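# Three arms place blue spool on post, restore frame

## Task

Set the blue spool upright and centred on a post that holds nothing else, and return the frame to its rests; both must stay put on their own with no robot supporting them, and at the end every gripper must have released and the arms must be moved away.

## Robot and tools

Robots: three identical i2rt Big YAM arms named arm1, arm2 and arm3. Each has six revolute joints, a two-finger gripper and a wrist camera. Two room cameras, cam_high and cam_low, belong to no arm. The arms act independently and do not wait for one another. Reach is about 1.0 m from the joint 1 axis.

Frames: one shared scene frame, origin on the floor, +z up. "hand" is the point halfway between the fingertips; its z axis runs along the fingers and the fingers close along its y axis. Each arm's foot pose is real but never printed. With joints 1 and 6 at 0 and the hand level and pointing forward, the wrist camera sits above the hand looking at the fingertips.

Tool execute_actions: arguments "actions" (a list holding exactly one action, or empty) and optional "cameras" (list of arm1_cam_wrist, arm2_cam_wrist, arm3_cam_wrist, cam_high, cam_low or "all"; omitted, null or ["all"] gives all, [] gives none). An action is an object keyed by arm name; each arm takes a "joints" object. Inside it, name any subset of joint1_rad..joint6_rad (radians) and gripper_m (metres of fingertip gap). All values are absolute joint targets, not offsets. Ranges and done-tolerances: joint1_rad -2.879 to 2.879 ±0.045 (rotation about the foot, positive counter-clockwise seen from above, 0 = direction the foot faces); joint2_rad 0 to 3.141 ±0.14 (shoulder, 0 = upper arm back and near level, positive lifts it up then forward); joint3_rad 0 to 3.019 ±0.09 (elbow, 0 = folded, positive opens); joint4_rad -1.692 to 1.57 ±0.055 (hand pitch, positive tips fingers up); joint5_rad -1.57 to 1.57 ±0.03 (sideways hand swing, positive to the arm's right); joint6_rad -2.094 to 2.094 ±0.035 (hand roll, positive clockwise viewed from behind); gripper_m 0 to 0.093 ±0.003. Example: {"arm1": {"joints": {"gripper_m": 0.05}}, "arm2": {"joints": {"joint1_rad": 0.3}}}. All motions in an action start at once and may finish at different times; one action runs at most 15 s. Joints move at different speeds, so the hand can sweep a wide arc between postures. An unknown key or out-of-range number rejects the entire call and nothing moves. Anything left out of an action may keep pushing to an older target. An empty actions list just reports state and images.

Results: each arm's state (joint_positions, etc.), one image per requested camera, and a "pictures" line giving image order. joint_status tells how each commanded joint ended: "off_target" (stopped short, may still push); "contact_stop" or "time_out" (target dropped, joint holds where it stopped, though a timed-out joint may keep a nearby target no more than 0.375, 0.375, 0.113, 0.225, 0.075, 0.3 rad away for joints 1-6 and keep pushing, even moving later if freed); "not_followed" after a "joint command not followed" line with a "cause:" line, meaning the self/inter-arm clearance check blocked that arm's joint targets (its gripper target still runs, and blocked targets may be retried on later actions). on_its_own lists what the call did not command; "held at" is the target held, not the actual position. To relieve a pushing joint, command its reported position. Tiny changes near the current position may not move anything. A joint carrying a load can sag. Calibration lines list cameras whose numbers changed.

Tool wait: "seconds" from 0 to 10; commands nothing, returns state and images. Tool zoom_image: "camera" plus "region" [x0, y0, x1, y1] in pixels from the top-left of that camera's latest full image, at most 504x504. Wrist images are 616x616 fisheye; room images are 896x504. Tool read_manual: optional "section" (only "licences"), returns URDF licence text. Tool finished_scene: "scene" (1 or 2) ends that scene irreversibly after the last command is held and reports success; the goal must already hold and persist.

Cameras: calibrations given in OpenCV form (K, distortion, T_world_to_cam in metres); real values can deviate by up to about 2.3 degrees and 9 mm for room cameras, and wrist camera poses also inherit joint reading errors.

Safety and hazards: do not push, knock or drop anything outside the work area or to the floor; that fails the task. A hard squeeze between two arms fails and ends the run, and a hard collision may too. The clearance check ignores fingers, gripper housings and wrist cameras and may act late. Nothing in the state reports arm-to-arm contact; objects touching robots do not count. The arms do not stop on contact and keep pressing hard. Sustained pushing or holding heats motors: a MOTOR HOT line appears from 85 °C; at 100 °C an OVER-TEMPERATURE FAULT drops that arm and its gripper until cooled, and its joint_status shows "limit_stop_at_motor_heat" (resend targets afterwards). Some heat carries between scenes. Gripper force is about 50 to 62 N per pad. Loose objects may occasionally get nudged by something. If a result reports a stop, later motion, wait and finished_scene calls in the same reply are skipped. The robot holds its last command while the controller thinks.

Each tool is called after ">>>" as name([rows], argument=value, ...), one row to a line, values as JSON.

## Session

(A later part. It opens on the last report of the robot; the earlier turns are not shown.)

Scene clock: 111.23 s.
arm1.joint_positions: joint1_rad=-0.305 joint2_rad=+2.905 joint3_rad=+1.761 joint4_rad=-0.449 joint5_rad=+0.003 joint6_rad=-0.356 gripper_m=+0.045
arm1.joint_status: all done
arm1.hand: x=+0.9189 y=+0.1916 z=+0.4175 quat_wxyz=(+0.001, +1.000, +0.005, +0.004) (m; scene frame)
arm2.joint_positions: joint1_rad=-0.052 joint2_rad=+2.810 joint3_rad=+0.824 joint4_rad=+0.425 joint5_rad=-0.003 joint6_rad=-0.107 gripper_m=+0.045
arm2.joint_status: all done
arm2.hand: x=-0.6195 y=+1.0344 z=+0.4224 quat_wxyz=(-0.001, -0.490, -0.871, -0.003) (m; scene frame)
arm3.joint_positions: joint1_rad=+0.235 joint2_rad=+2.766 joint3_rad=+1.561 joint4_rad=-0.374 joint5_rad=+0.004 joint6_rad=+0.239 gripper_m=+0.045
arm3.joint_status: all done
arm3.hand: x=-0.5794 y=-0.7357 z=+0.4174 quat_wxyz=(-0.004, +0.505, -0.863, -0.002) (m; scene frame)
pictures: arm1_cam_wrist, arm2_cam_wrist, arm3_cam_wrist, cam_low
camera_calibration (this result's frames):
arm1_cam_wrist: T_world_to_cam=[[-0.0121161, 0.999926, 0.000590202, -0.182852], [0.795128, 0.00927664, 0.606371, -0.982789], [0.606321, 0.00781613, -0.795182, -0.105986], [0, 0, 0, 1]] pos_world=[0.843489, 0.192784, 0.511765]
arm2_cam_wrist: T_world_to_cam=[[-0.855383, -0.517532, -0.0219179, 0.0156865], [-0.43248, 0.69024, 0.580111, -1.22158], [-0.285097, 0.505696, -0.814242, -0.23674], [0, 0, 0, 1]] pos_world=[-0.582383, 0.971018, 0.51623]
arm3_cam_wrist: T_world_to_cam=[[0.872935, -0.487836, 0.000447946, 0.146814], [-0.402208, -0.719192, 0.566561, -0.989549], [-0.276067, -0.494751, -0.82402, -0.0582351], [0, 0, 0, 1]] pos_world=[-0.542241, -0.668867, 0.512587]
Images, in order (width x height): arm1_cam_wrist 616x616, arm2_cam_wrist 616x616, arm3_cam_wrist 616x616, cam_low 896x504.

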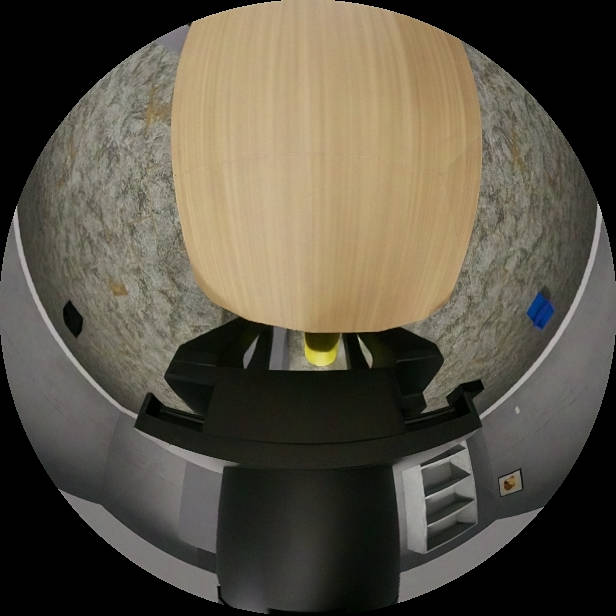

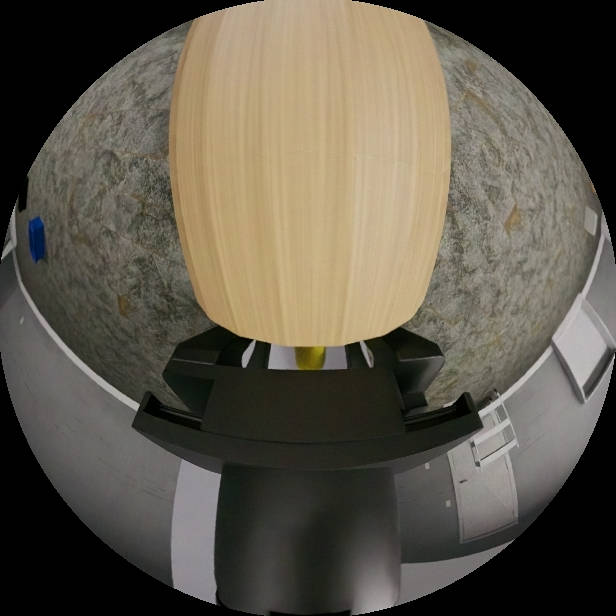

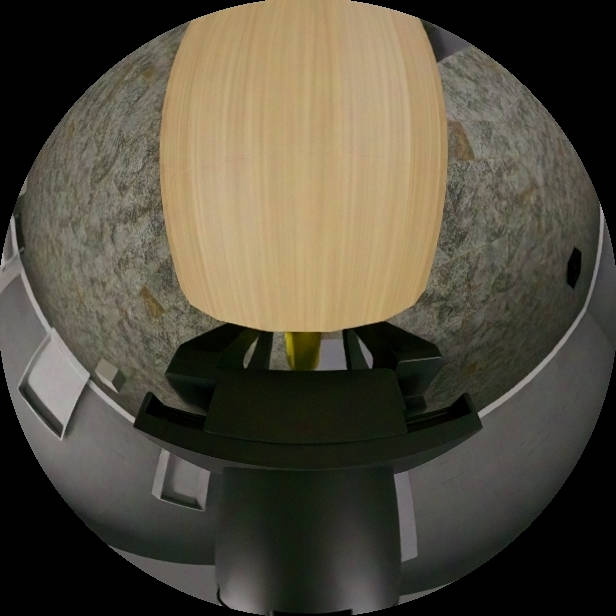

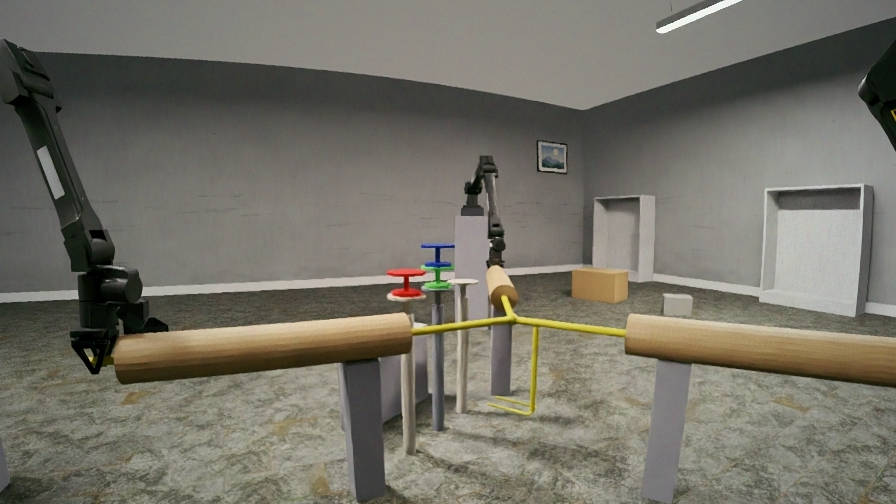

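>>> execute_actions([
  {"arm1":{"joints":{"joint3_rad":1.80,"joint1_rad":-0.32}},"arm3":{"joints":{"joint1_rad":0.252}}},
], cameras=["arm1_cam_wrist","arm3_cam_wrist","cam_low"])

Scene clock: 114.17 s.
arm1.joint_positions: joint1_rad=-0.305 joint2_rad=+2.905 joint3_rad=+1.761 joint4_rad=-0.449 joint5_rad=+0.003 joint6_rad=-0.356 gripper_m=+0.045
arm1.joint_status: all done
arm1.hand: x=+0.9189 y=+0.1916 z=+0.4175 quat_wxyz=(+0.001, +1.000, +0.005, +0.004) (m; scene frame)
arm2.joint_positions: joint1_rad=-0.052 joint2_rad=+2.810 joint3_rad=+0.824 joint4_rad=+0.425 joint5_rad=-0.003 joint6_rad=-0.107 gripper_m=+0.045
arm2.joint_status: not commanded
arm2.hand: x=-0.6195 y=+1.0344 z=+0.4224 quat_wxyz=(-0.001, -0.490, -0.871, -0.003) (m; scene frame)
arm3.joint_positions: joint1_rad=+0.241 joint2_rad=+2.766 joint3_rad=+1.561 joint4_rad=-0.374 joint5_rad=+0.004 joint6_rad=+0.239 gripper_m=+0.045
arm3.joint_status: all done
arm3.hand: x=-0.5825 y=-0.7349 z=+0.4174 quat_wxyz=(-0.004, +0.508, -0.861, -0.002) (m; scene frame)
pictures: arm1_cam_wrist, arm3_cam_wrist, cam_low
camera_calibration (this result's frames):
arm1_cam_wrist: T_world_to_cam=[[-0.0121161, 0.999926, 0.000590202, -0.182852], [0.795128, 0.00927664, 0.606371, -0.982789], [0.606321, 0.00781613, -0.795182, -0.105986], [0, 0, 0, 1]] pos_world=[0.843489, 0.192784, 0.511765]
arm3_cam_wrist: T_world_to_cam=[[0.875896, -0.4825, 0.000542808, 0.155585], [-0.397867, -0.721622, 0.566537, -0.989433], [-0.272962, -0.496443, -0.824036, -0.0580964], [0, 0, 0, 1]] pos_world=[-0.545797, -0.667768, 0.512593]
Images, in order (width x height): arm1_cam_wrist 616x616, arm3_cam_wrist 616x616, cam_low 896x504.

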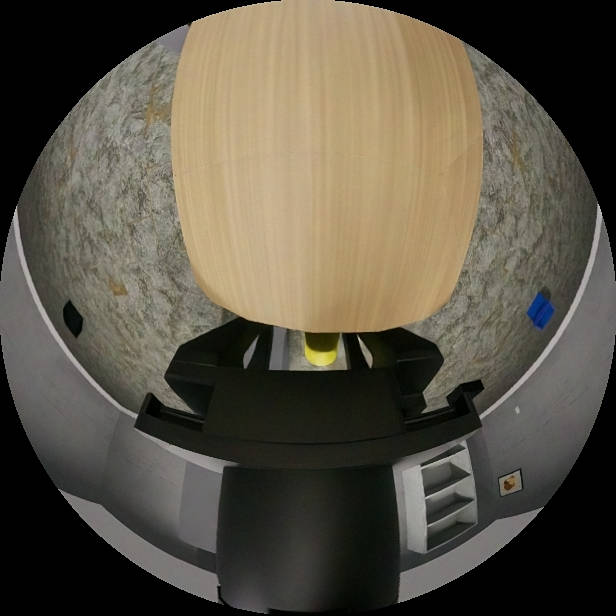

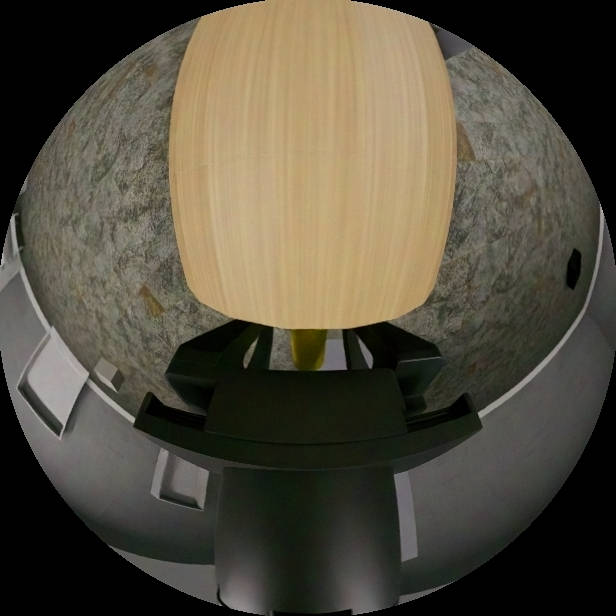

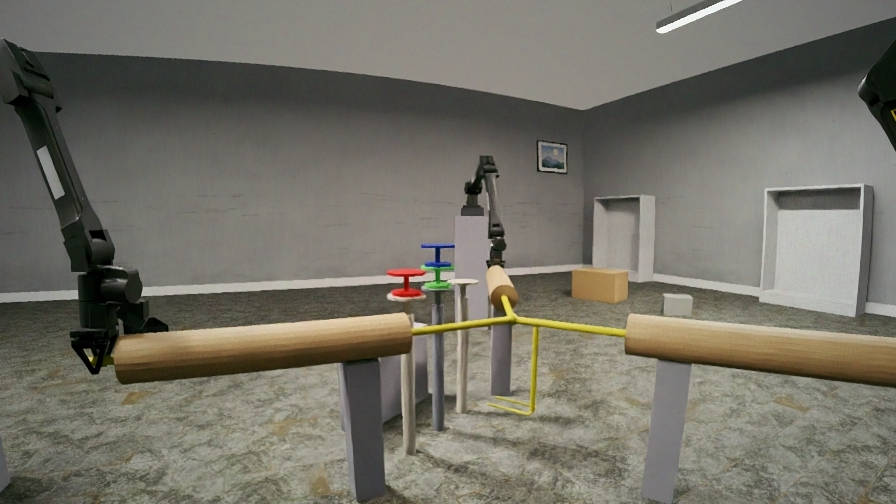

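>>> execute_actions([
  {"arm1":{"joints":{"joint3_rad":1.775,"joint1_rad":-0.328,"joint4_rad":-0.395}}},
], cameras=["arm1_cam_wrist","cam_low"])

>>> zoom_image(camera="cam_low", region=[50, 280, 200, 400])

Scene clock: 116.80 s.
arm1.joint_positions: joint1_rad=-0.315 joint2_rad=+2.905 joint3_rad=+1.761 joint4_rad=-0.415 joint5_rad=+0.003 joint6_rad=-0.356 gripper_m=+0.045
arm1.joint_status: all done
arm1.hand: x=+0.9130 y=+0.1997 z=+0.4176 quat_wxyz=(-0.005, +1.000, +0.000, -0.012) (m; scene frame)
arm2.joint_positions: joint1_rad=-0.052 joint2_rad=+2.810 joint3_rad=+0.824 joint4_rad=+0.425 joint5_rad=-0.003 joint6_rad=-0.107 gripper_m=+0.045
arm2.joint_status: not commanded
arm2.hand: x=-0.6195 y=+1.0344 z=+0.4224 quat_wxyz=(-0.001, -0.490, -0.871, -0.003) (m; scene frame)
arm3.joint_positions: joint1_rad=+0.241 joint2_rad=+2.766 joint3_rad=+1.561 joint4_rad=-0.374 joint5_rad=+0.004 joint6_rad=+0.239 gripper_m=+0.045
arm3.joint_status: not commanded
arm3.hand: x=-0.5825 y=-0.7349 z=+0.4174 quat_wxyz=(-0.004, +0.508, -0.861, -0.002) (m; scene frame)
pictures: arm1_cam_wrist, cam_low
camera_calibration (this result's frames):
arm1_cam_wrist: T_world_to_cam=[[-0.00190153, 0.999922, 0.0123717, -0.205282], [0.81408, -0.00563703, 0.580726, -0.981815], [0.58075, 0.0111758, -0.814005, -0.0718938], [0, 0, 0, 1]] pos_world=[0.840638, 0.200535, 0.514183]
Images, in order (width x height): arm1_cam_wrist 616x616, cam_low 896x504.

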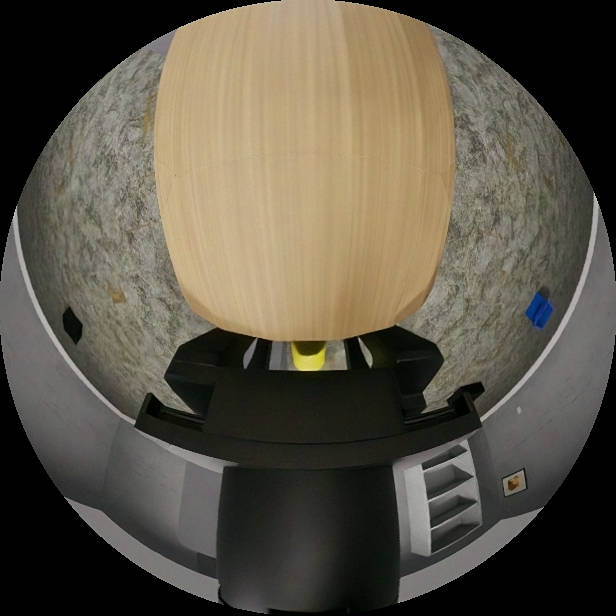

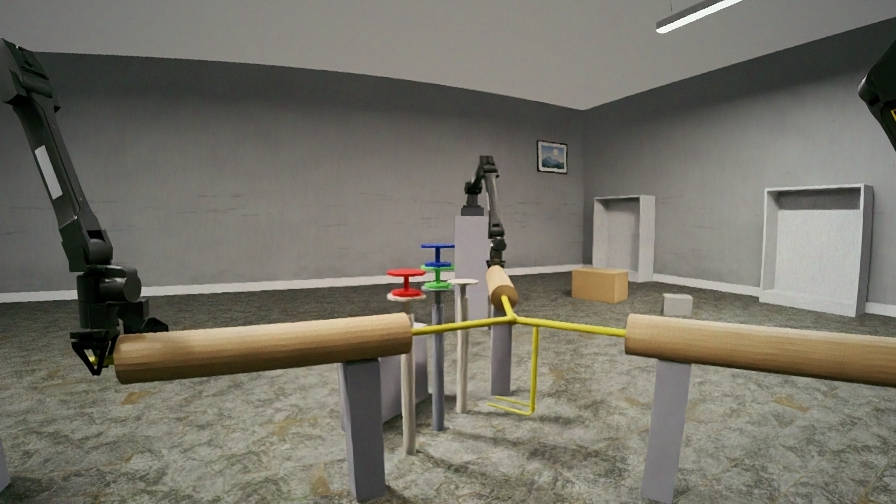

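Region (50, 280, 200, 400) of cam_low's 896x504 image, scaled by 3.360, with more detail than that image has; it fills the top 403 rows of this view, and the rest is white.

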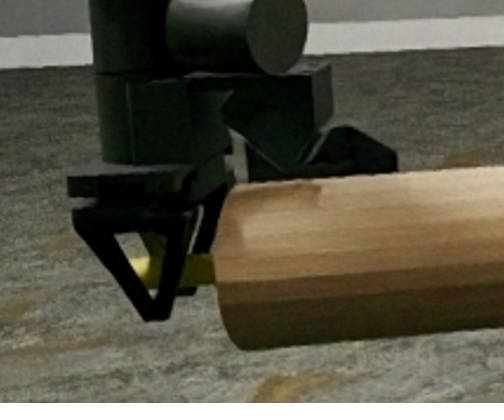

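Good. Close the grippers.

>>> execute_actions([
  {"arm1":{"joints":{"gripper_m":0.0}},"arm2":{"joints":{"gripper_m":0.0}},"arm3":{"joints":{"gripper_m":0.0}}},
], cameras=["cam_low"])

Scene clock: 118.40 s.
arm1.joint_positions: joint1_rad=-0.315 joint2_rad=+2.905 joint3_rad=+1.761 joint4_rad=-0.414 joint5_rad=+0.002 joint6_rad=-0.359 gripper_m=+0.019
arm1.joint_status: gripper_m off_target (ended at +0.019, target +0.000)
arm1.hand: x=+0.9128 y=+0.1996 z=+0.4176 quat_wxyz=(-0.004, +1.000, +0.001, -0.012) (m; scene frame)
arm2.joint_positions: joint1_rad=-0.052 joint2_rad=+2.811 joint3_rad=+0.824 joint4_rad=+0.426 joint5_rad=+0.000 joint6_rad=-0.112 gripper_m=+0.019
arm2.joint_status: gripper_m off_target (ended at +0.019, target +0.000)
arm2.hand: x=-0.6200 y=+1.0341 z=+0.4223 quat_wxyz=(+0.000, -0.488, -0.873, -0.002) (m; scene frame)
arm3.joint_positions: joint1_rad=+0.241 joint2_rad=+2.767 joint3_rad=+1.561 joint4_rad=-0.373 joint5_rad=+0.003 joint6_rad=+0.243 gripper_m=+0.019
arm3.joint_status: gripper_m off_target (ended at +0.019, target +0.000)
arm3.hand: x=-0.5826 y=-0.7347 z=+0.4172 quat_wxyz=(-0.004, +0.506, -0.862, -0.002) (m; scene frame)
pictures: cam_low
Images, in order (width x height): cam_low 896x504.

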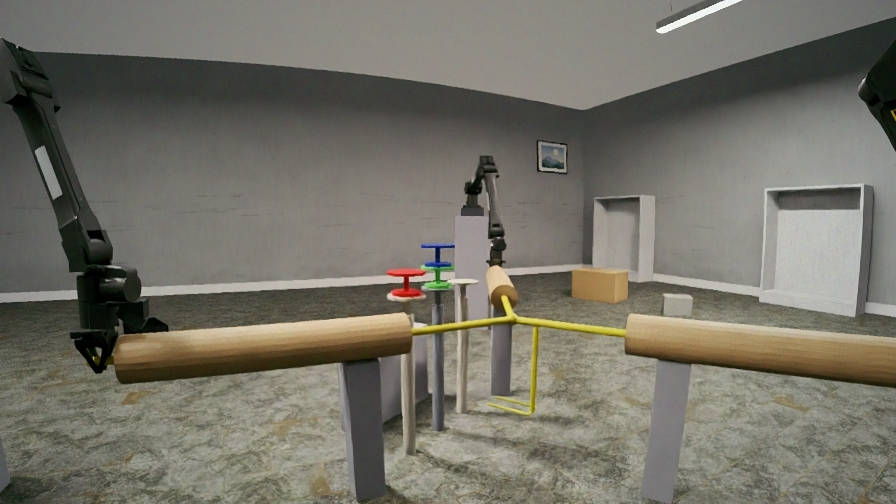

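>>> execute_actions([
  {"arm1":{"joints":{"joint1_rad":-0.315,"joint2_rad":2.724,"joint3_rad":1.625,"joint4_rad":-0.445}},"arm2":{"joints":{"joint1_rad":-0.052,"joint2_rad":2.595,"joint3_rad":0.67,"joint4_rad":0.37}},"arm3":{"joints":{"joint1_rad":0.241,"joint2_rad":2.589,"joint3_rad":1.45,"joint4_rad":-0.428}}},
], cameras=["cam_low","cam_high"])

Scene clock: 127.37 s.
arm1.joint_positions: joint1_rad=-0.308 joint2_rad=+2.762 joint3_rad=+1.631 joint4_rad=-0.427 joint5_rad=-0.001 joint6_rad=-0.354 gripper_m=+0.019
arm1.joint_status: all done
arm1.hand: x=+0.9145 y=+0.1947 z=+0.4742 quat_wxyz=(-0.003, +1.000, +0.002, -0.013) (m; scene frame)
arm2.joint_positions: joint1_rad=-0.052 joint2_rad=+2.612 joint3_rad=+0.685 joint4_rad=+0.371 joint5_rad=-0.001 joint6_rad=-0.112 gripper_m=+0.019
arm2.joint_status: all done
arm2.hand: x=-0.6184 y=+1.0309 z=+0.4877 quat_wxyz=(-0.002, -0.488, -0.873, -0.001) (m; scene frame)
arm3.joint_positions: joint1_rad=+0.237 joint2_rad=+2.609 joint3_rad=+1.447 joint4_rad=-0.422 joint5_rad=+0.001 joint6_rad=+0.240 gripper_m=+0.019
arm3.joint_status: all done
arm3.hand: x=-0.5818 y=-0.7386 z=+0.4819 quat_wxyz=(-0.001, +0.506, -0.863, -0.001) (m; scene frame)
pictures: cam_high, cam_low
Images, in order (width x height): cam_high 896x504, cam_low 896x504.

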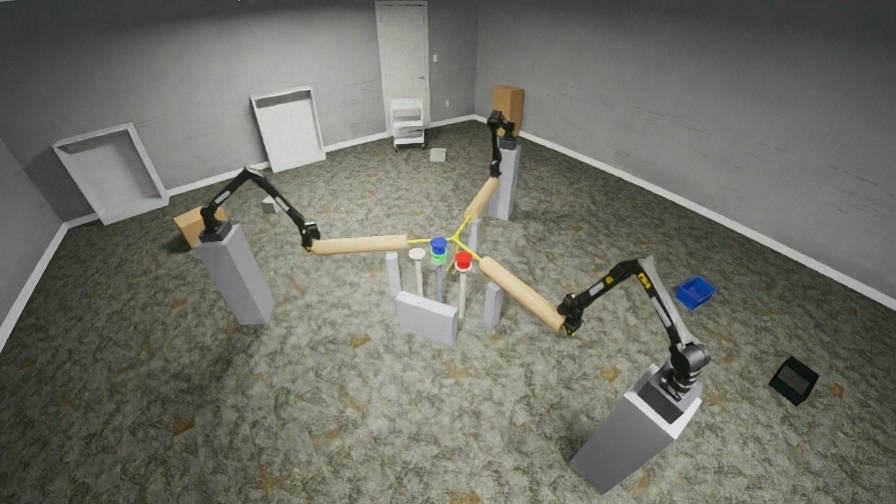

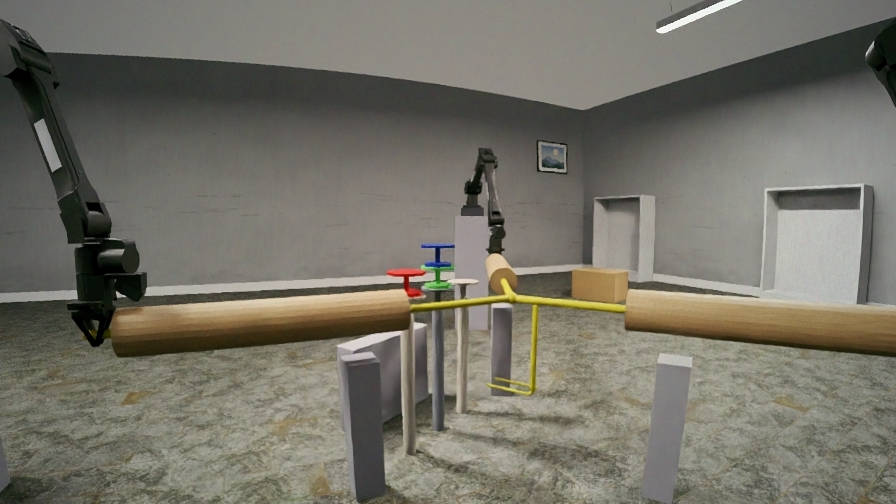

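>>> execute_actions([
  {"arm1":{"joints":{"joint1_rad":-0.32,"joint2_rad":2.514,"joint3_rad":1.50,"joint4_rad":-0.525}},"arm2":{"joints":{"joint2_rad":2.30,"joint3_rad":0.515,"joint4_rad":0.223}},"arm3":{"joints":{"joint2_rad":2.394,"joint3_rad":1.357,"joint4_rad":-0.527}}},
], cameras=[])

>>> execute_actions([
  {"arm1":{"joints":{"joint2_rad":2.34,"joint3_rad":1.43,"joint4_rad":-0.629}},"arm2":{"joints":{"joint2_rad":1.96,"joint3_rad":0.425,"joint4_rad":-0.024}},"arm3":{"joints":{"joint2_rad":2.221,"joint3_rad":1.311,"joint4_rad":-0.655}}},
], cameras=["cam_low","cam_high"])

Scene clock: 134.33 s.
arm1.joint_positions: joint1_rad=-0.314 joint2_rad=+2.546 joint3_rad=+1.502 joint4_rad=-0.512 joint5_rad=+0.000 joint6_rad=-0.359 gripper_m=+0.019
arm1.joint_status: all done
arm1.hand: x=+0.9130 y=+0.1991 z=+0.5682 quat_wxyz=(-0.004, +1.000, +0.002, -0.013) (m; scene frame)
arm2.joint_positions: joint1_rad=-0.052 joint2_rad=+2.318 joint3_rad=+0.525 joint4_rad=+0.231 joint5_rad=-0.001 joint6_rad=-0.112 gripper_m=+0.019
arm2.joint_status: all done
arm2.hand: x=-0.6209 y=+1.0352 z=+0.5720 quat_wxyz=(+0.000, -0.488, -0.873, -0.003) (m; scene frame)
arm3.joint_positions: joint1_rad=+0.241 joint2_rad=+2.408 joint3_rad=+1.354 joint4_rad=-0.523 joint5_rad=+0.001 joint6_rad=+0.244 gripper_m=+0.019
arm3.joint_status: all done
arm3.hand: x=-0.5832 y=-0.7355 z=+0.5694 quat_wxyz=(-0.003, +0.506, -0.862, -0.003) (m; scene frame)
pictures: none
No camera images: the call's "cameras" was empty. Leave "cameras" out to get every camera's image.

Scene clock: 135.33 s.
arm1.joint_positions: joint1_rad=-0.314 joint2_rad=+2.372 joint3_rad=+1.431 joint4_rad=-0.616 joint5_rad=-0.001 joint6_rad=-0.359 gripper_m=+0.019
arm1.joint_status: all done
arm1.hand: x=+0.9134 y=+0.1990 z=+0.6484 quat_wxyz=(-0.003, +1.000, +0.002, -0.013) (m; scene frame)
arm2.joint_positions: joint1_rad=-0.052 joint2_rad=+1.975 joint3_rad=+0.431 joint4_rad=-0.013 joint5_rad=-0.001 joint6_rad=-0.112 gripper_m=+0.019
arm2.joint_status: all done
arm2.hand: x=-0.6209 y=+1.0348 z=+0.6526 quat_wxyz=(-0.002, -0.488, -0.873, -0.002) (m; scene frame)
arm3.joint_positions: joint1_rad=+0.241 joint2_rad=+2.234 joint3_rad=+1.308 joint4_rad=-0.652 joint5_rad=+0.001 joint6_rad=+0.244 gripper_m=+0.019
arm3.joint_status: all done
arm3.hand: x=-0.5831 y=-0.7358 z=+0.6501 quat_wxyz=(-0.003, +0.506, -0.862, -0.003) (m; scene frame)
pictures: cam_high, cam_low
Images, in order (width x height): cam_high 896x504, cam_low 896x504.

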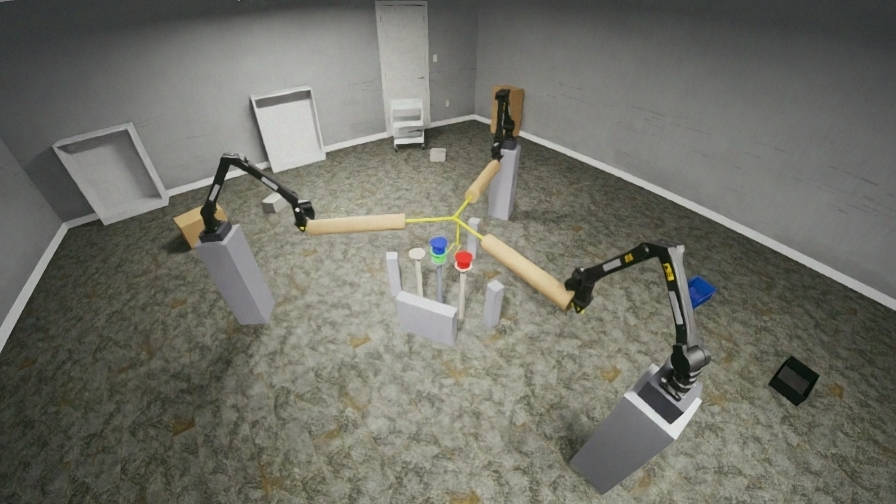

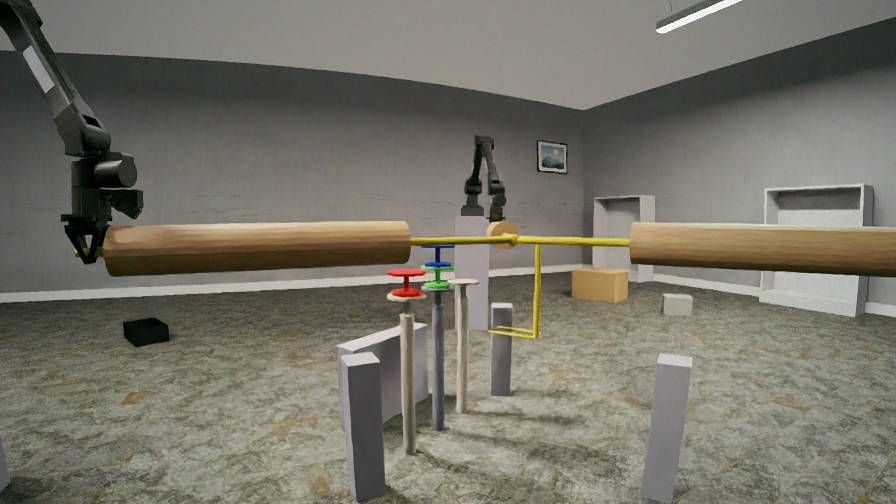

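>>> execute_actions([
  {"arm1":{"joints":{"joint1_rad":-0.255,"joint2_rad":2.093,"joint3_rad":1.301,"joint4_rad":-0.746,"joint6_rad":-0.30}},"arm2":{"joints":{"joint1_rad":-0.032,"joint2_rad":1.59,"joint3_rad":0.549,"joint4_rad":-0.494,"joint6_rad":-0.09}},"arm3":{"joints":{"joint1_rad":0.176,"joint2_rad":1.984,"joint3_rad":1.227,"joint4_rad":-0.808,"joint6_rad":0.178}}},
], cameras=[])

>>> execute_actions([
  {"arm1":{"joints":{"joint1_rad":-0.201,"joint2_rad":1.863,"joint3_rad":1.245,"joint4_rad":-0.92,"joint6_rad":-0.246}},"arm2":{"joints":{"joint1_rad":-0.022,"joint2_rad":1.398,"joint3_rad":0.739,"joint4_rad":-0.876,"joint6_rad":-0.08}},"arm3":{"joints":{"joint1_rad":0.114,"joint2_rad":1.768,"joint3_rad":1.216,"joint4_rad":-1.012,"joint6_rad":0.116}}},
], cameras=["cam_low","cam_high"])

>>> zoom_image(camera="cam_low", region=[380, 140, 560, 310])

>>> zoom_image(camera="cam_high", region=[390, 180, 510, 280])

Scene clock: 145.67 s.
arm1.joint_positions: joint1_rad=-0.250 joint2_rad=+2.126 joint3_rad=+1.291 joint4_rad=-0.743 joint5_rad=-0.001 joint6_rad=-0.300 gripper_m=+0.019
arm1.joint_status: all done
arm1.hand: x=+0.9375 y=+0.1538 z=+0.7446 quat_wxyz=(+0.001, +1.000, +0.004, -0.003) (m; scene frame)
arm2.joint_positions: joint1_rad=-0.038 joint2_rad=+1.600 joint3_rad=+0.536 joint4_rad=-0.467 joint5_rad=+0.000 joint6_rad=-0.101 gripper_m=+0.019
arm2.joint_status: all done
arm2.hand: x=-0.5963 y=+0.9905 z=+0.7551 quat_wxyz=(-0.012, -0.487, -0.873, +0.006) (m; scene frame)
arm3.joint_positions: joint1_rad=+0.173 joint2_rad=+1.999 joint3_rad=+1.210 joint4_rad=-0.813 joint5_rad=+0.000 joint6_rad=+0.177 gripper_m=+0.019
arm3.joint_status: all done
arm3.hand: x=-0.5597 y=-0.7803 z=+0.7433 quat_wxyz=(+0.006, +0.505, -0.863, +0.004) (m; scene frame)
pictures: none
No camera images: the call's "cameras" was empty. Leave "cameras" out to get every camera's image.

Scene clock: 146.80 s.
arm1.joint_positions: joint1_rad=-0.207 joint2_rad=+1.885 joint3_rad=+1.237 joint4_rad=-0.919 joint5_rad=-0.001 joint6_rad=-0.259 gripper_m=+0.019
arm1.joint_status: all done
arm1.hand: x=+0.9566 y=+0.1256 z=+0.8504 quat_wxyz=(-0.001, +1.000, +0.005, -0.009) (m; scene frame)
arm2.joint_positions: joint1_rad=-0.025 joint2_rad=+1.405 joint3_rad=+0.711 joint4_rad=-0.837 joint5_rad=+0.003 joint6_rad=-0.090 gripper_m=+0.019
arm2.joint_status: all done
arm2.hand: x=-0.5776 y=+0.9604 z=+0.8526 quat_wxyz=(-0.012, -0.486, -0.874, +0.007) (m; scene frame)
arm3.joint_positions: joint1_rad=+0.114 joint2_rad=+1.779 joint3_rad=+1.199 joint4_rad=-1.003 joint5_rad=-0.002 joint6_rad=+0.119 gripper_m=+0.019
arm3.joint_status: all done
arm3.hand: x=-0.5400 y=-0.8100 z=+0.8447 quat_wxyz=(+0.000, +0.505, -0.863, -0.003) (m; scene frame)
pictures: cam_high, cam_low
Images, in order (width x height): cam_high 896x504, cam_low 896x504.

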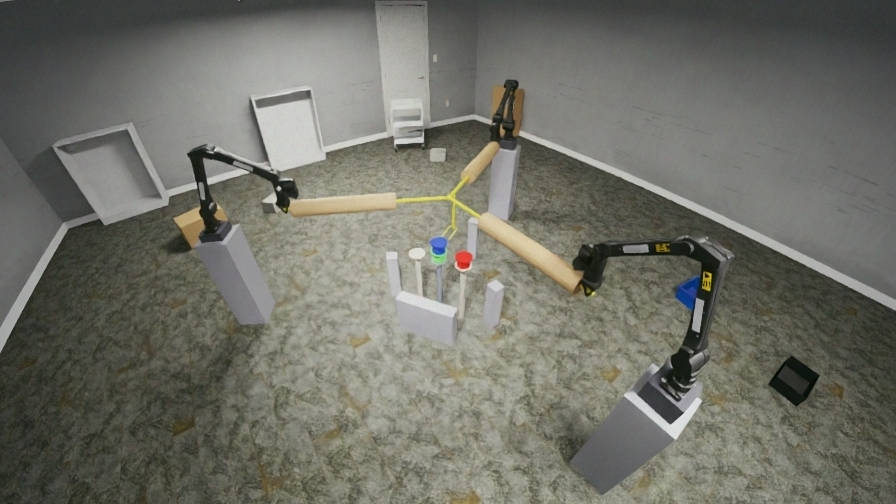

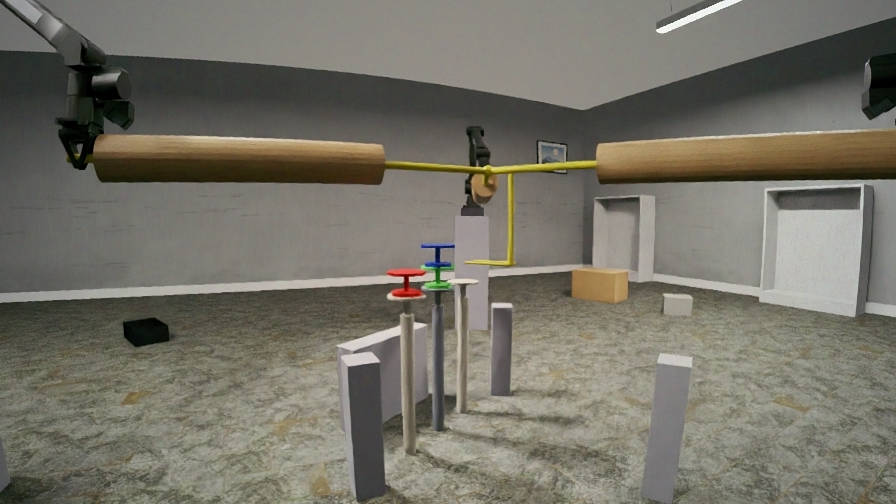

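Region (380, 140, 560, 310) of cam_low's 896x504 image, scaled by 2.800, with more detail than that image has.

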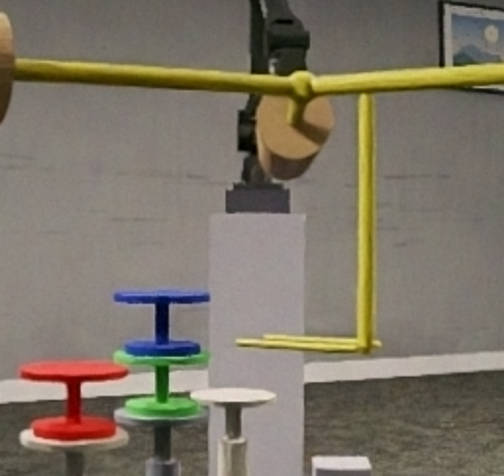

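Region (390, 180, 510, 280) of cam_high's 896x504 image, scaled by 4.200, with more detail than that image has.

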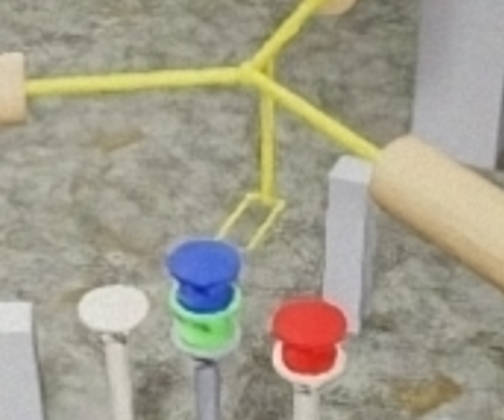

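>>> execute_actions([
  {"arm1":{"joints":{"joint1_rad":-0.142,"joint2_rad":1.78,"joint3_rad":1.16,"joint4_rad":-0.895,"joint6_rad":-0.182}},"arm2":{"joints":{"joint1_rad":-0.012,"joint2_rad":1.493,"joint3_rad":0.882,"joint4_rad":-0.935,"joint6_rad":-0.068}},"arm3":{"joints":{"joint1_rad":0.041,"joint2_rad":1.695,"joint3_rad":1.161,"joint4_rad":-1.03,"joint6_rad":0.04}}},
], cameras=["cam_low","cam_high"])

>>> zoom_image(camera="cam_low", region=[400, 220, 520, 300])

>>> zoom_image(camera="cam_high", region=[390, 180, 510, 280])

Scene clock: 159.53 s.
arm1.joint_positions: joint1_rad=-0.147 joint2_rad=+1.833 joint3_rad=+1.151 joint4_rad=-0.895 joint5_rad=+0.000 joint6_rad=-0.199 gripper_m=+0.019
arm1.joint_status: all done
arm1.hand: x=+0.9780 y=+0.0906 z=+0.8485 quat_wxyz=(-0.001, +1.000, +0.005, -0.003) (m; scene frame)
arm2.joint_positions: joint1_rad=-0.017 joint2_rad=+1.503 joint3_rad=+0.847 joint4_rad=-0.900 joint5_rad=-0.002 joint6_rad=-0.080 gripper_m=+0.019
arm2.joint_status: all done
arm2.hand: x=-0.5560 y=+0.9259 z=+0.8611 quat_wxyz=(-0.003, -0.487, -0.874, -0.001) (m; scene frame)
arm3.joint_positions: joint1_rad=+0.041 joint2_rad=+1.727 joint3_rad=+1.148 joint4_rad=-1.021 joint5_rad=-0.003 joint6_rad=+0.047 gripper_m=+0.019
arm3.joint_status: all done
arm3.hand: x=-0.5183 y=-0.8449 z=+0.8519 quat_wxyz=(+0.007, +0.505, -0.863, +0.001) (m; scene frame)
pictures: cam_high, cam_low
Images, in order (width x height): cam_high 896x504, cam_low 896x504.

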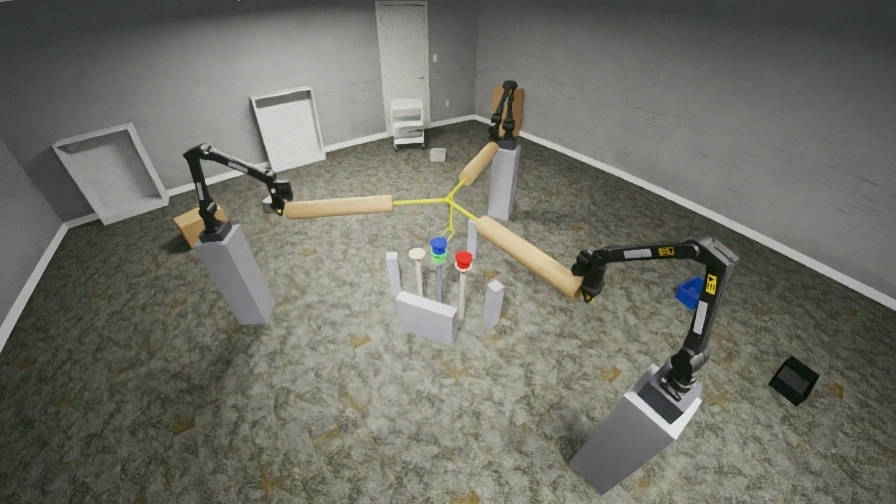

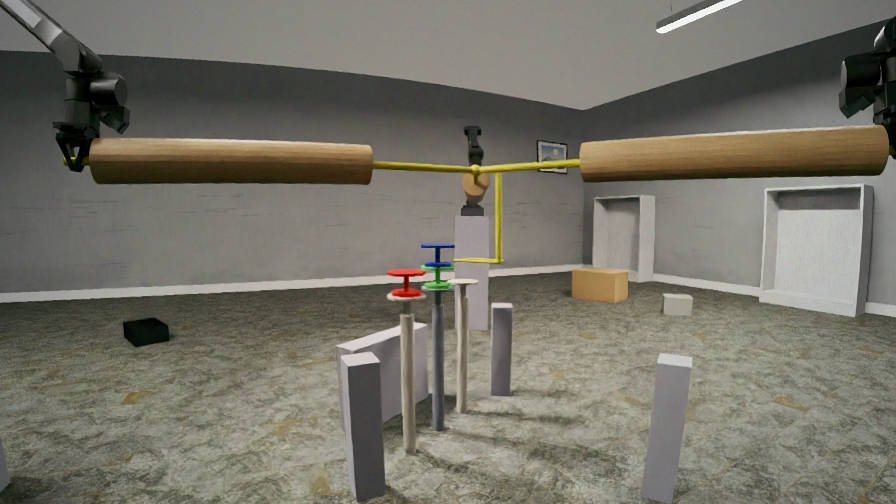

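Region (400, 220, 520, 300) of cam_low's 896x504 image, scaled by 4.200, with more detail than that image has.

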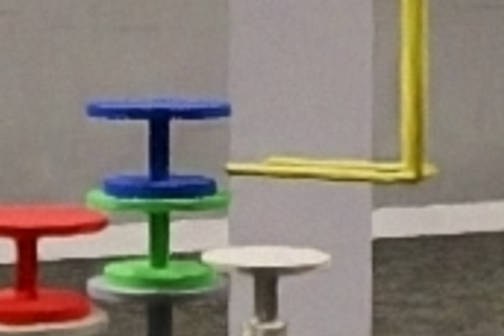

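Region (390, 180, 510, 280) of cam_high's 896x504 image, scaled by 4.200, with more detail than that image has.

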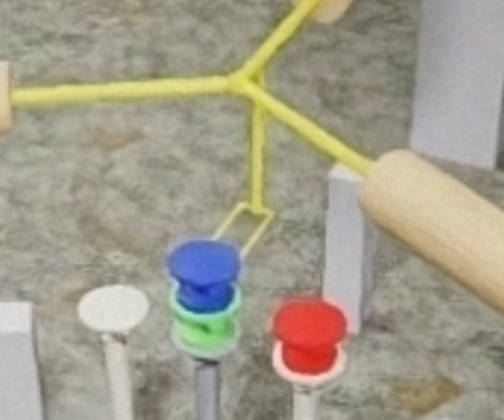

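>>> execute_actions([
  {"arm1":{"joints":{"joint2_rad":1.748}},"arm2":{"joints":{"joint3_rad":0.90,"joint4_rad":-0.95}},"arm3":{"joints":{"joint2_rad":1.669}}},
], cameras=["cam_low"])

>>> zoom_image(camera="cam_low", region=[400, 220, 520, 300])

Scene clock: 166.33 s.
arm1.joint_positions: joint1_rad=-0.147 joint2_rad=+1.810 joint3_rad=+1.147 joint4_rad=-0.895 joint5_rad=+0.000 joint6_rad=-0.199 gripper_m=+0.019
arm1.joint_status: all done
arm1.hand: x=+0.9770 y=+0.0908 z=+0.8581 quat_wxyz=(-0.002, +1.000, +0.005, -0.013) (m; scene frame)
arm2.joint_positions: joint1_rad=-0.017 joint2_rad=+1.503 joint3_rad=+0.857 joint4_rad=-0.920 joint5_rad=-0.002 joint6_rad=-0.080 gripper_m=+0.019
arm2.joint_status: all done
arm2.hand: x=-0.5560 y=+0.9257 z=+0.8642 quat_wxyz=(+0.001, -0.487, -0.874, -0.004) (m; scene frame)
arm3.joint_positions: joint1_rad=+0.041 joint2_rad=+1.709 joint3_rad=+1.148 joint4_rad=-1.025 joint5_rad=-0.003 joint6_rad=+0.047 gripper_m=+0.019
arm3.joint_status: all done
arm3.hand: x=-0.5181 y=-0.8446 z=+0.8600 quat_wxyz=(+0.001, +0.505, -0.863, -0.003) (m; scene frame)
pictures: cam_low
Images, in order (width x height): cam_low 896x504.

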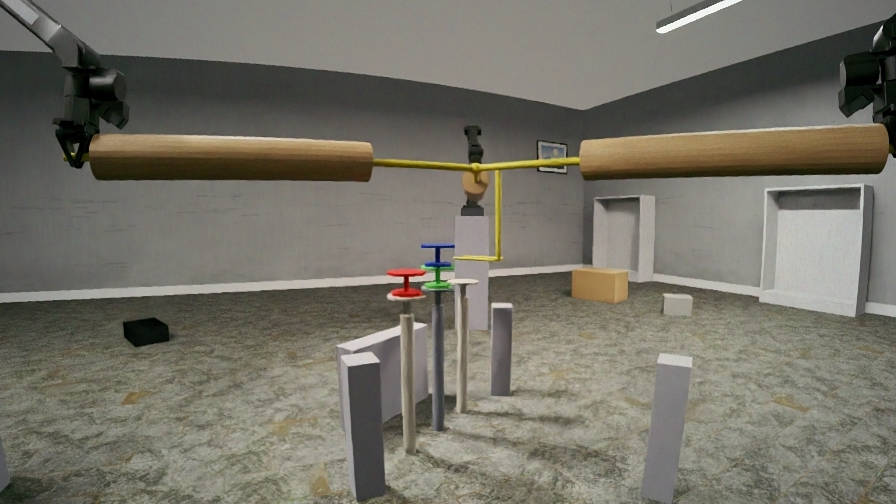

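Region (400, 220, 520, 300) of cam_low's 896x504 image, scaled by 4.200, with more detail than that image has.

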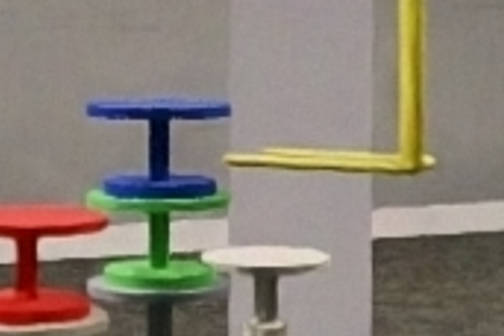

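>>> execute_actions([
  {"arm1":{"joints":{"joint1_rad":-0.032,"joint2_rad":1.668,"joint3_rad":1.034,"joint4_rad":-0.862,"joint6_rad":-0.075}},"arm2":{"joints":{"joint1_rad":-0.001,"joint2_rad":1.634,"joint3_rad":1.076,"joint4_rad":-0.987,"joint6_rad":-0.058}},"arm3":{"joints":{"joint1_rad":-0.085,"joint2_rad":1.60,"joint3_rad":1.069,"joint4_rad":-0.998,"joint6_rad":-0.087}}},
], cameras=["cam_low","cam_high"])

>>> zoom_image(camera="cam_low", region=[400, 220, 520, 300])

>>> zoom_image(camera="cam_high", region=[390, 180, 510, 280])

Scene clock: 173.70 s.
arm1.joint_positions: joint1_rad=-0.033 joint2_rad=+1.711 joint3_rad=+1.024 joint4_rad=-0.872 joint5_rad=+0.001 joint6_rad=-0.088 gripper_m=+0.019
arm1.joint_status: all done
arm1.hand: x=+1.0110 y=+0.0335 z=+0.8643 quat_wxyz=(-0.002, +1.000, +0.006, -0.013) (m; scene frame)
arm2.joint_positions: joint1_rad=-0.006 joint2_rad=+1.651 joint3_rad=+1.045 joint4_rad=-0.956 joint5_rad=-0.002 joint6_rad=-0.071 gripper_m=+0.019
arm2.joint_status: all done
arm2.hand: x=-0.5219 y=+0.8697 z=+0.8653 quat_wxyz=(+0.000, -0.486, -0.874, -0.003) (m; scene frame)
arm3.joint_positions: joint1_rad=-0.088 joint2_rad=+1.633 joint3_rad=+1.051 joint4_rad=-1.001 joint5_rad=-0.001 joint6_rad=-0.083 gripper_m=+0.019
arm3.joint_status: all done
arm3.hand: x=-0.4843 y=-0.9011 z=+0.8604 quat_wxyz=(+0.000, +0.505, -0.863, -0.004) (m; scene frame)
pictures: cam_high, cam_low
Images, in order (width x height): cam_high 896x504, cam_low 896x504.

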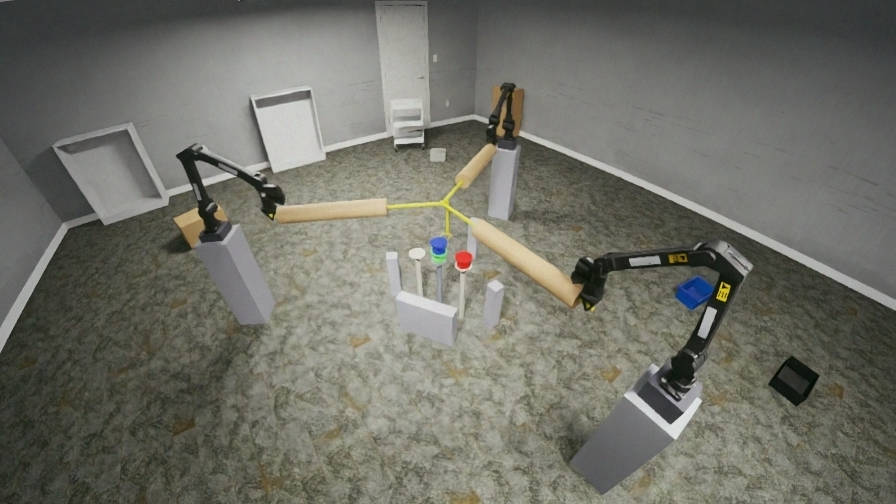

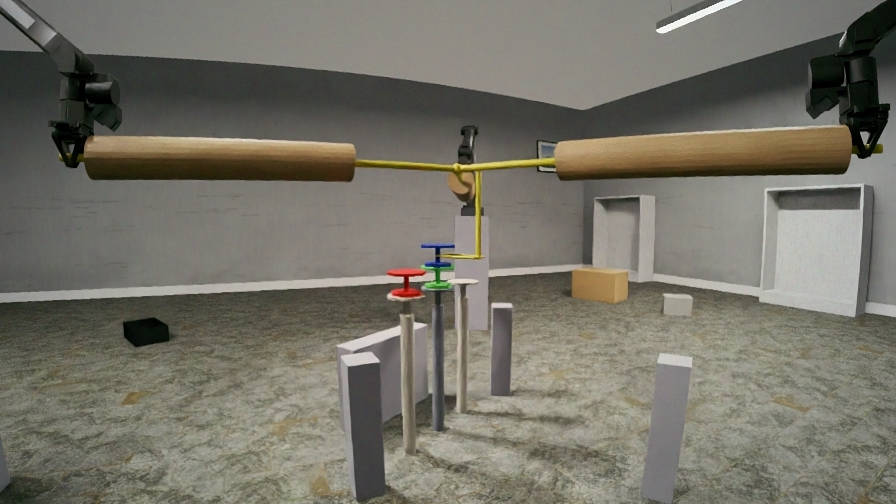

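Region (400, 220, 520, 300) of cam_low's 896x504 image, scaled by 4.200, with more detail than that image has.

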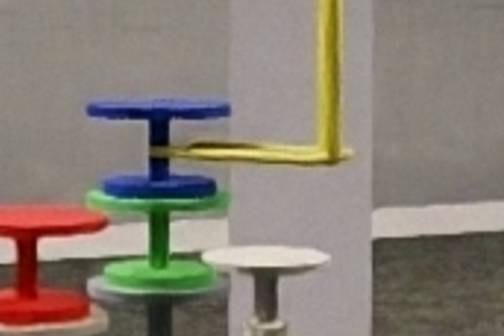

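Region (390, 180, 510, 280) of cam_high's 896x504 image, scaled by 4.200, with more detail than that image has.

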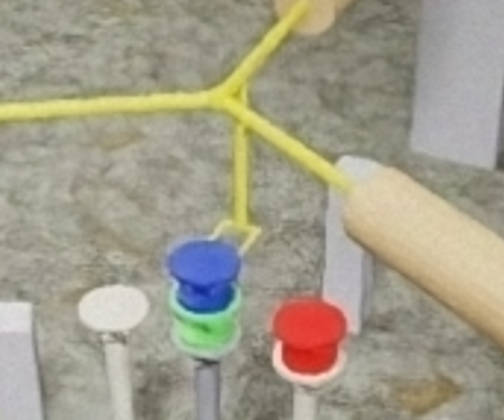

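>>> execute_actions([
  {"arm1":{"joints":{"joint1_rad":0.101,"joint2_rad":1.589,"joint3_rad":0.932,"joint4_rad":-0.835,"joint6_rad":0.058}},"arm2":{"joints":{"joint1_rad":0.005,"joint2_rad":1.778,"joint3_rad":1.288,"joint4_rad":-1.052,"joint6_rad":-0.052}},"arm3":{"joints":{"joint1_rad":-0.232,"joint2_rad":1.537,"joint3_rad":1.003,"joint4_rad":-0.99,"joint6_rad":-0.234}}},
], cameras=["cam_low","cam_high"])

>>> zoom_image(camera="cam_low", region=[400, 220, 520, 300])

>>> zoom_image(camera="cam_high", region=[390, 180, 510, 280])

Scene clock: 180.27 s.
arm1.joint_positions: joint1_rad=+0.098 joint2_rad=+1.631 joint3_rad=+0.920 joint4_rad=-0.837 joint5_rad=+0.002 joint6_rad=+0.043 gripper_m=+0.019
arm1.joint_status: all done
arm1.hand: x=+1.0436 y=-0.0221 z=+0.8649 quat_wxyz=(-0.001, +1.000, +0.007, -0.018) (m; scene frame)
arm2.joint_positions: joint1_rad=+0.000 joint2_rad=+1.798 joint3_rad=+1.248 joint4_rad=-1.017 joint5_rad=-0.002 joint6_rad=-0.065 gripper_m=+0.019
arm2.joint_status: all done
arm2.hand: x=-0.4890 y=+0.8144 z=+0.8642 quat_wxyz=(+0.001, -0.486, -0.874, -0.005) (m; scene frame)
arm3.joint_positions: joint1_rad=-0.233 joint2_rad=+1.571 joint3_rad=+0.987 joint4_rad=-0.992 joint5_rad=+0.000 joint6_rad=-0.229 gripper_m=+0.019
arm3.joint_status: all done
arm3.hand: x=-0.4505 y=-0.9564 z=+0.8635 quat_wxyz=(-0.003, +0.506, -0.863, -0.005) (m; scene frame)
pictures: cam_high, cam_low
Images, in order (width x height): cam_high 896x504, cam_low 896x504.

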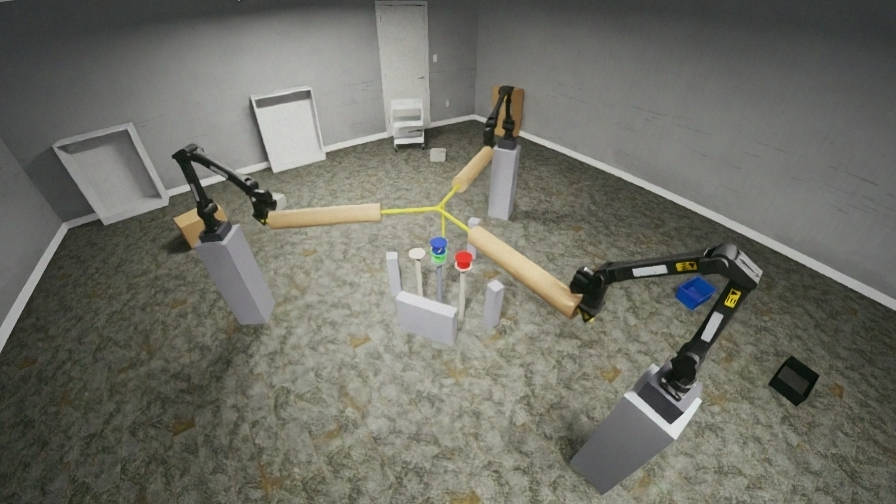

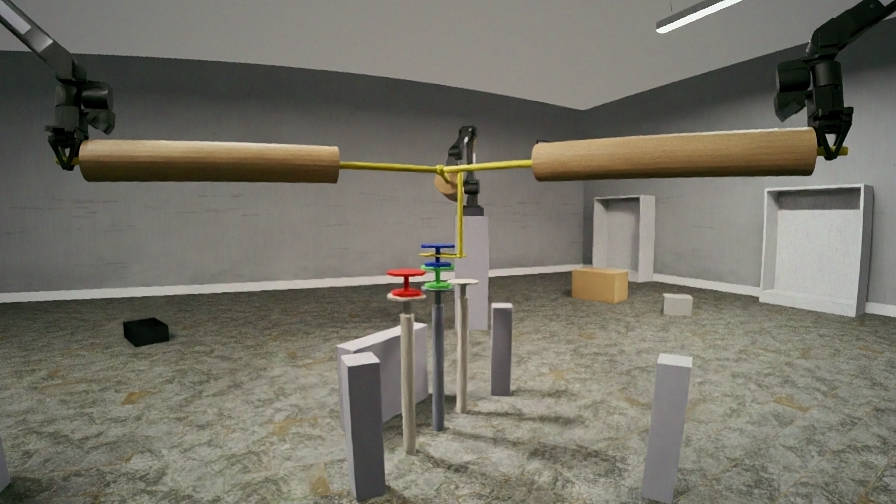

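Region (400, 220, 520, 300) of cam_low's 896x504 image, scaled by 4.200, with more detail than that image has.

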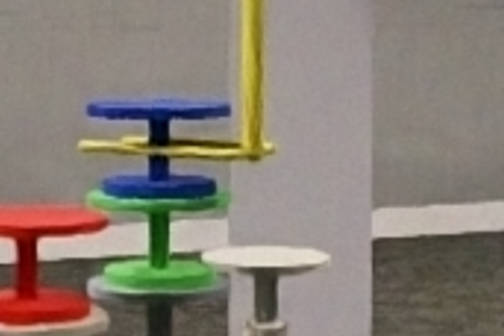

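Region (390, 180, 510, 280) of cam_high's 896x504 image, scaled by 4.200, with more detail than that image has.

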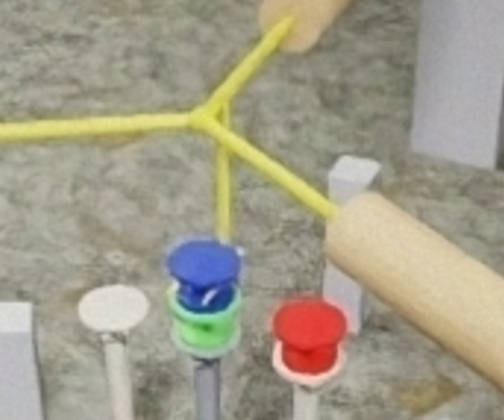

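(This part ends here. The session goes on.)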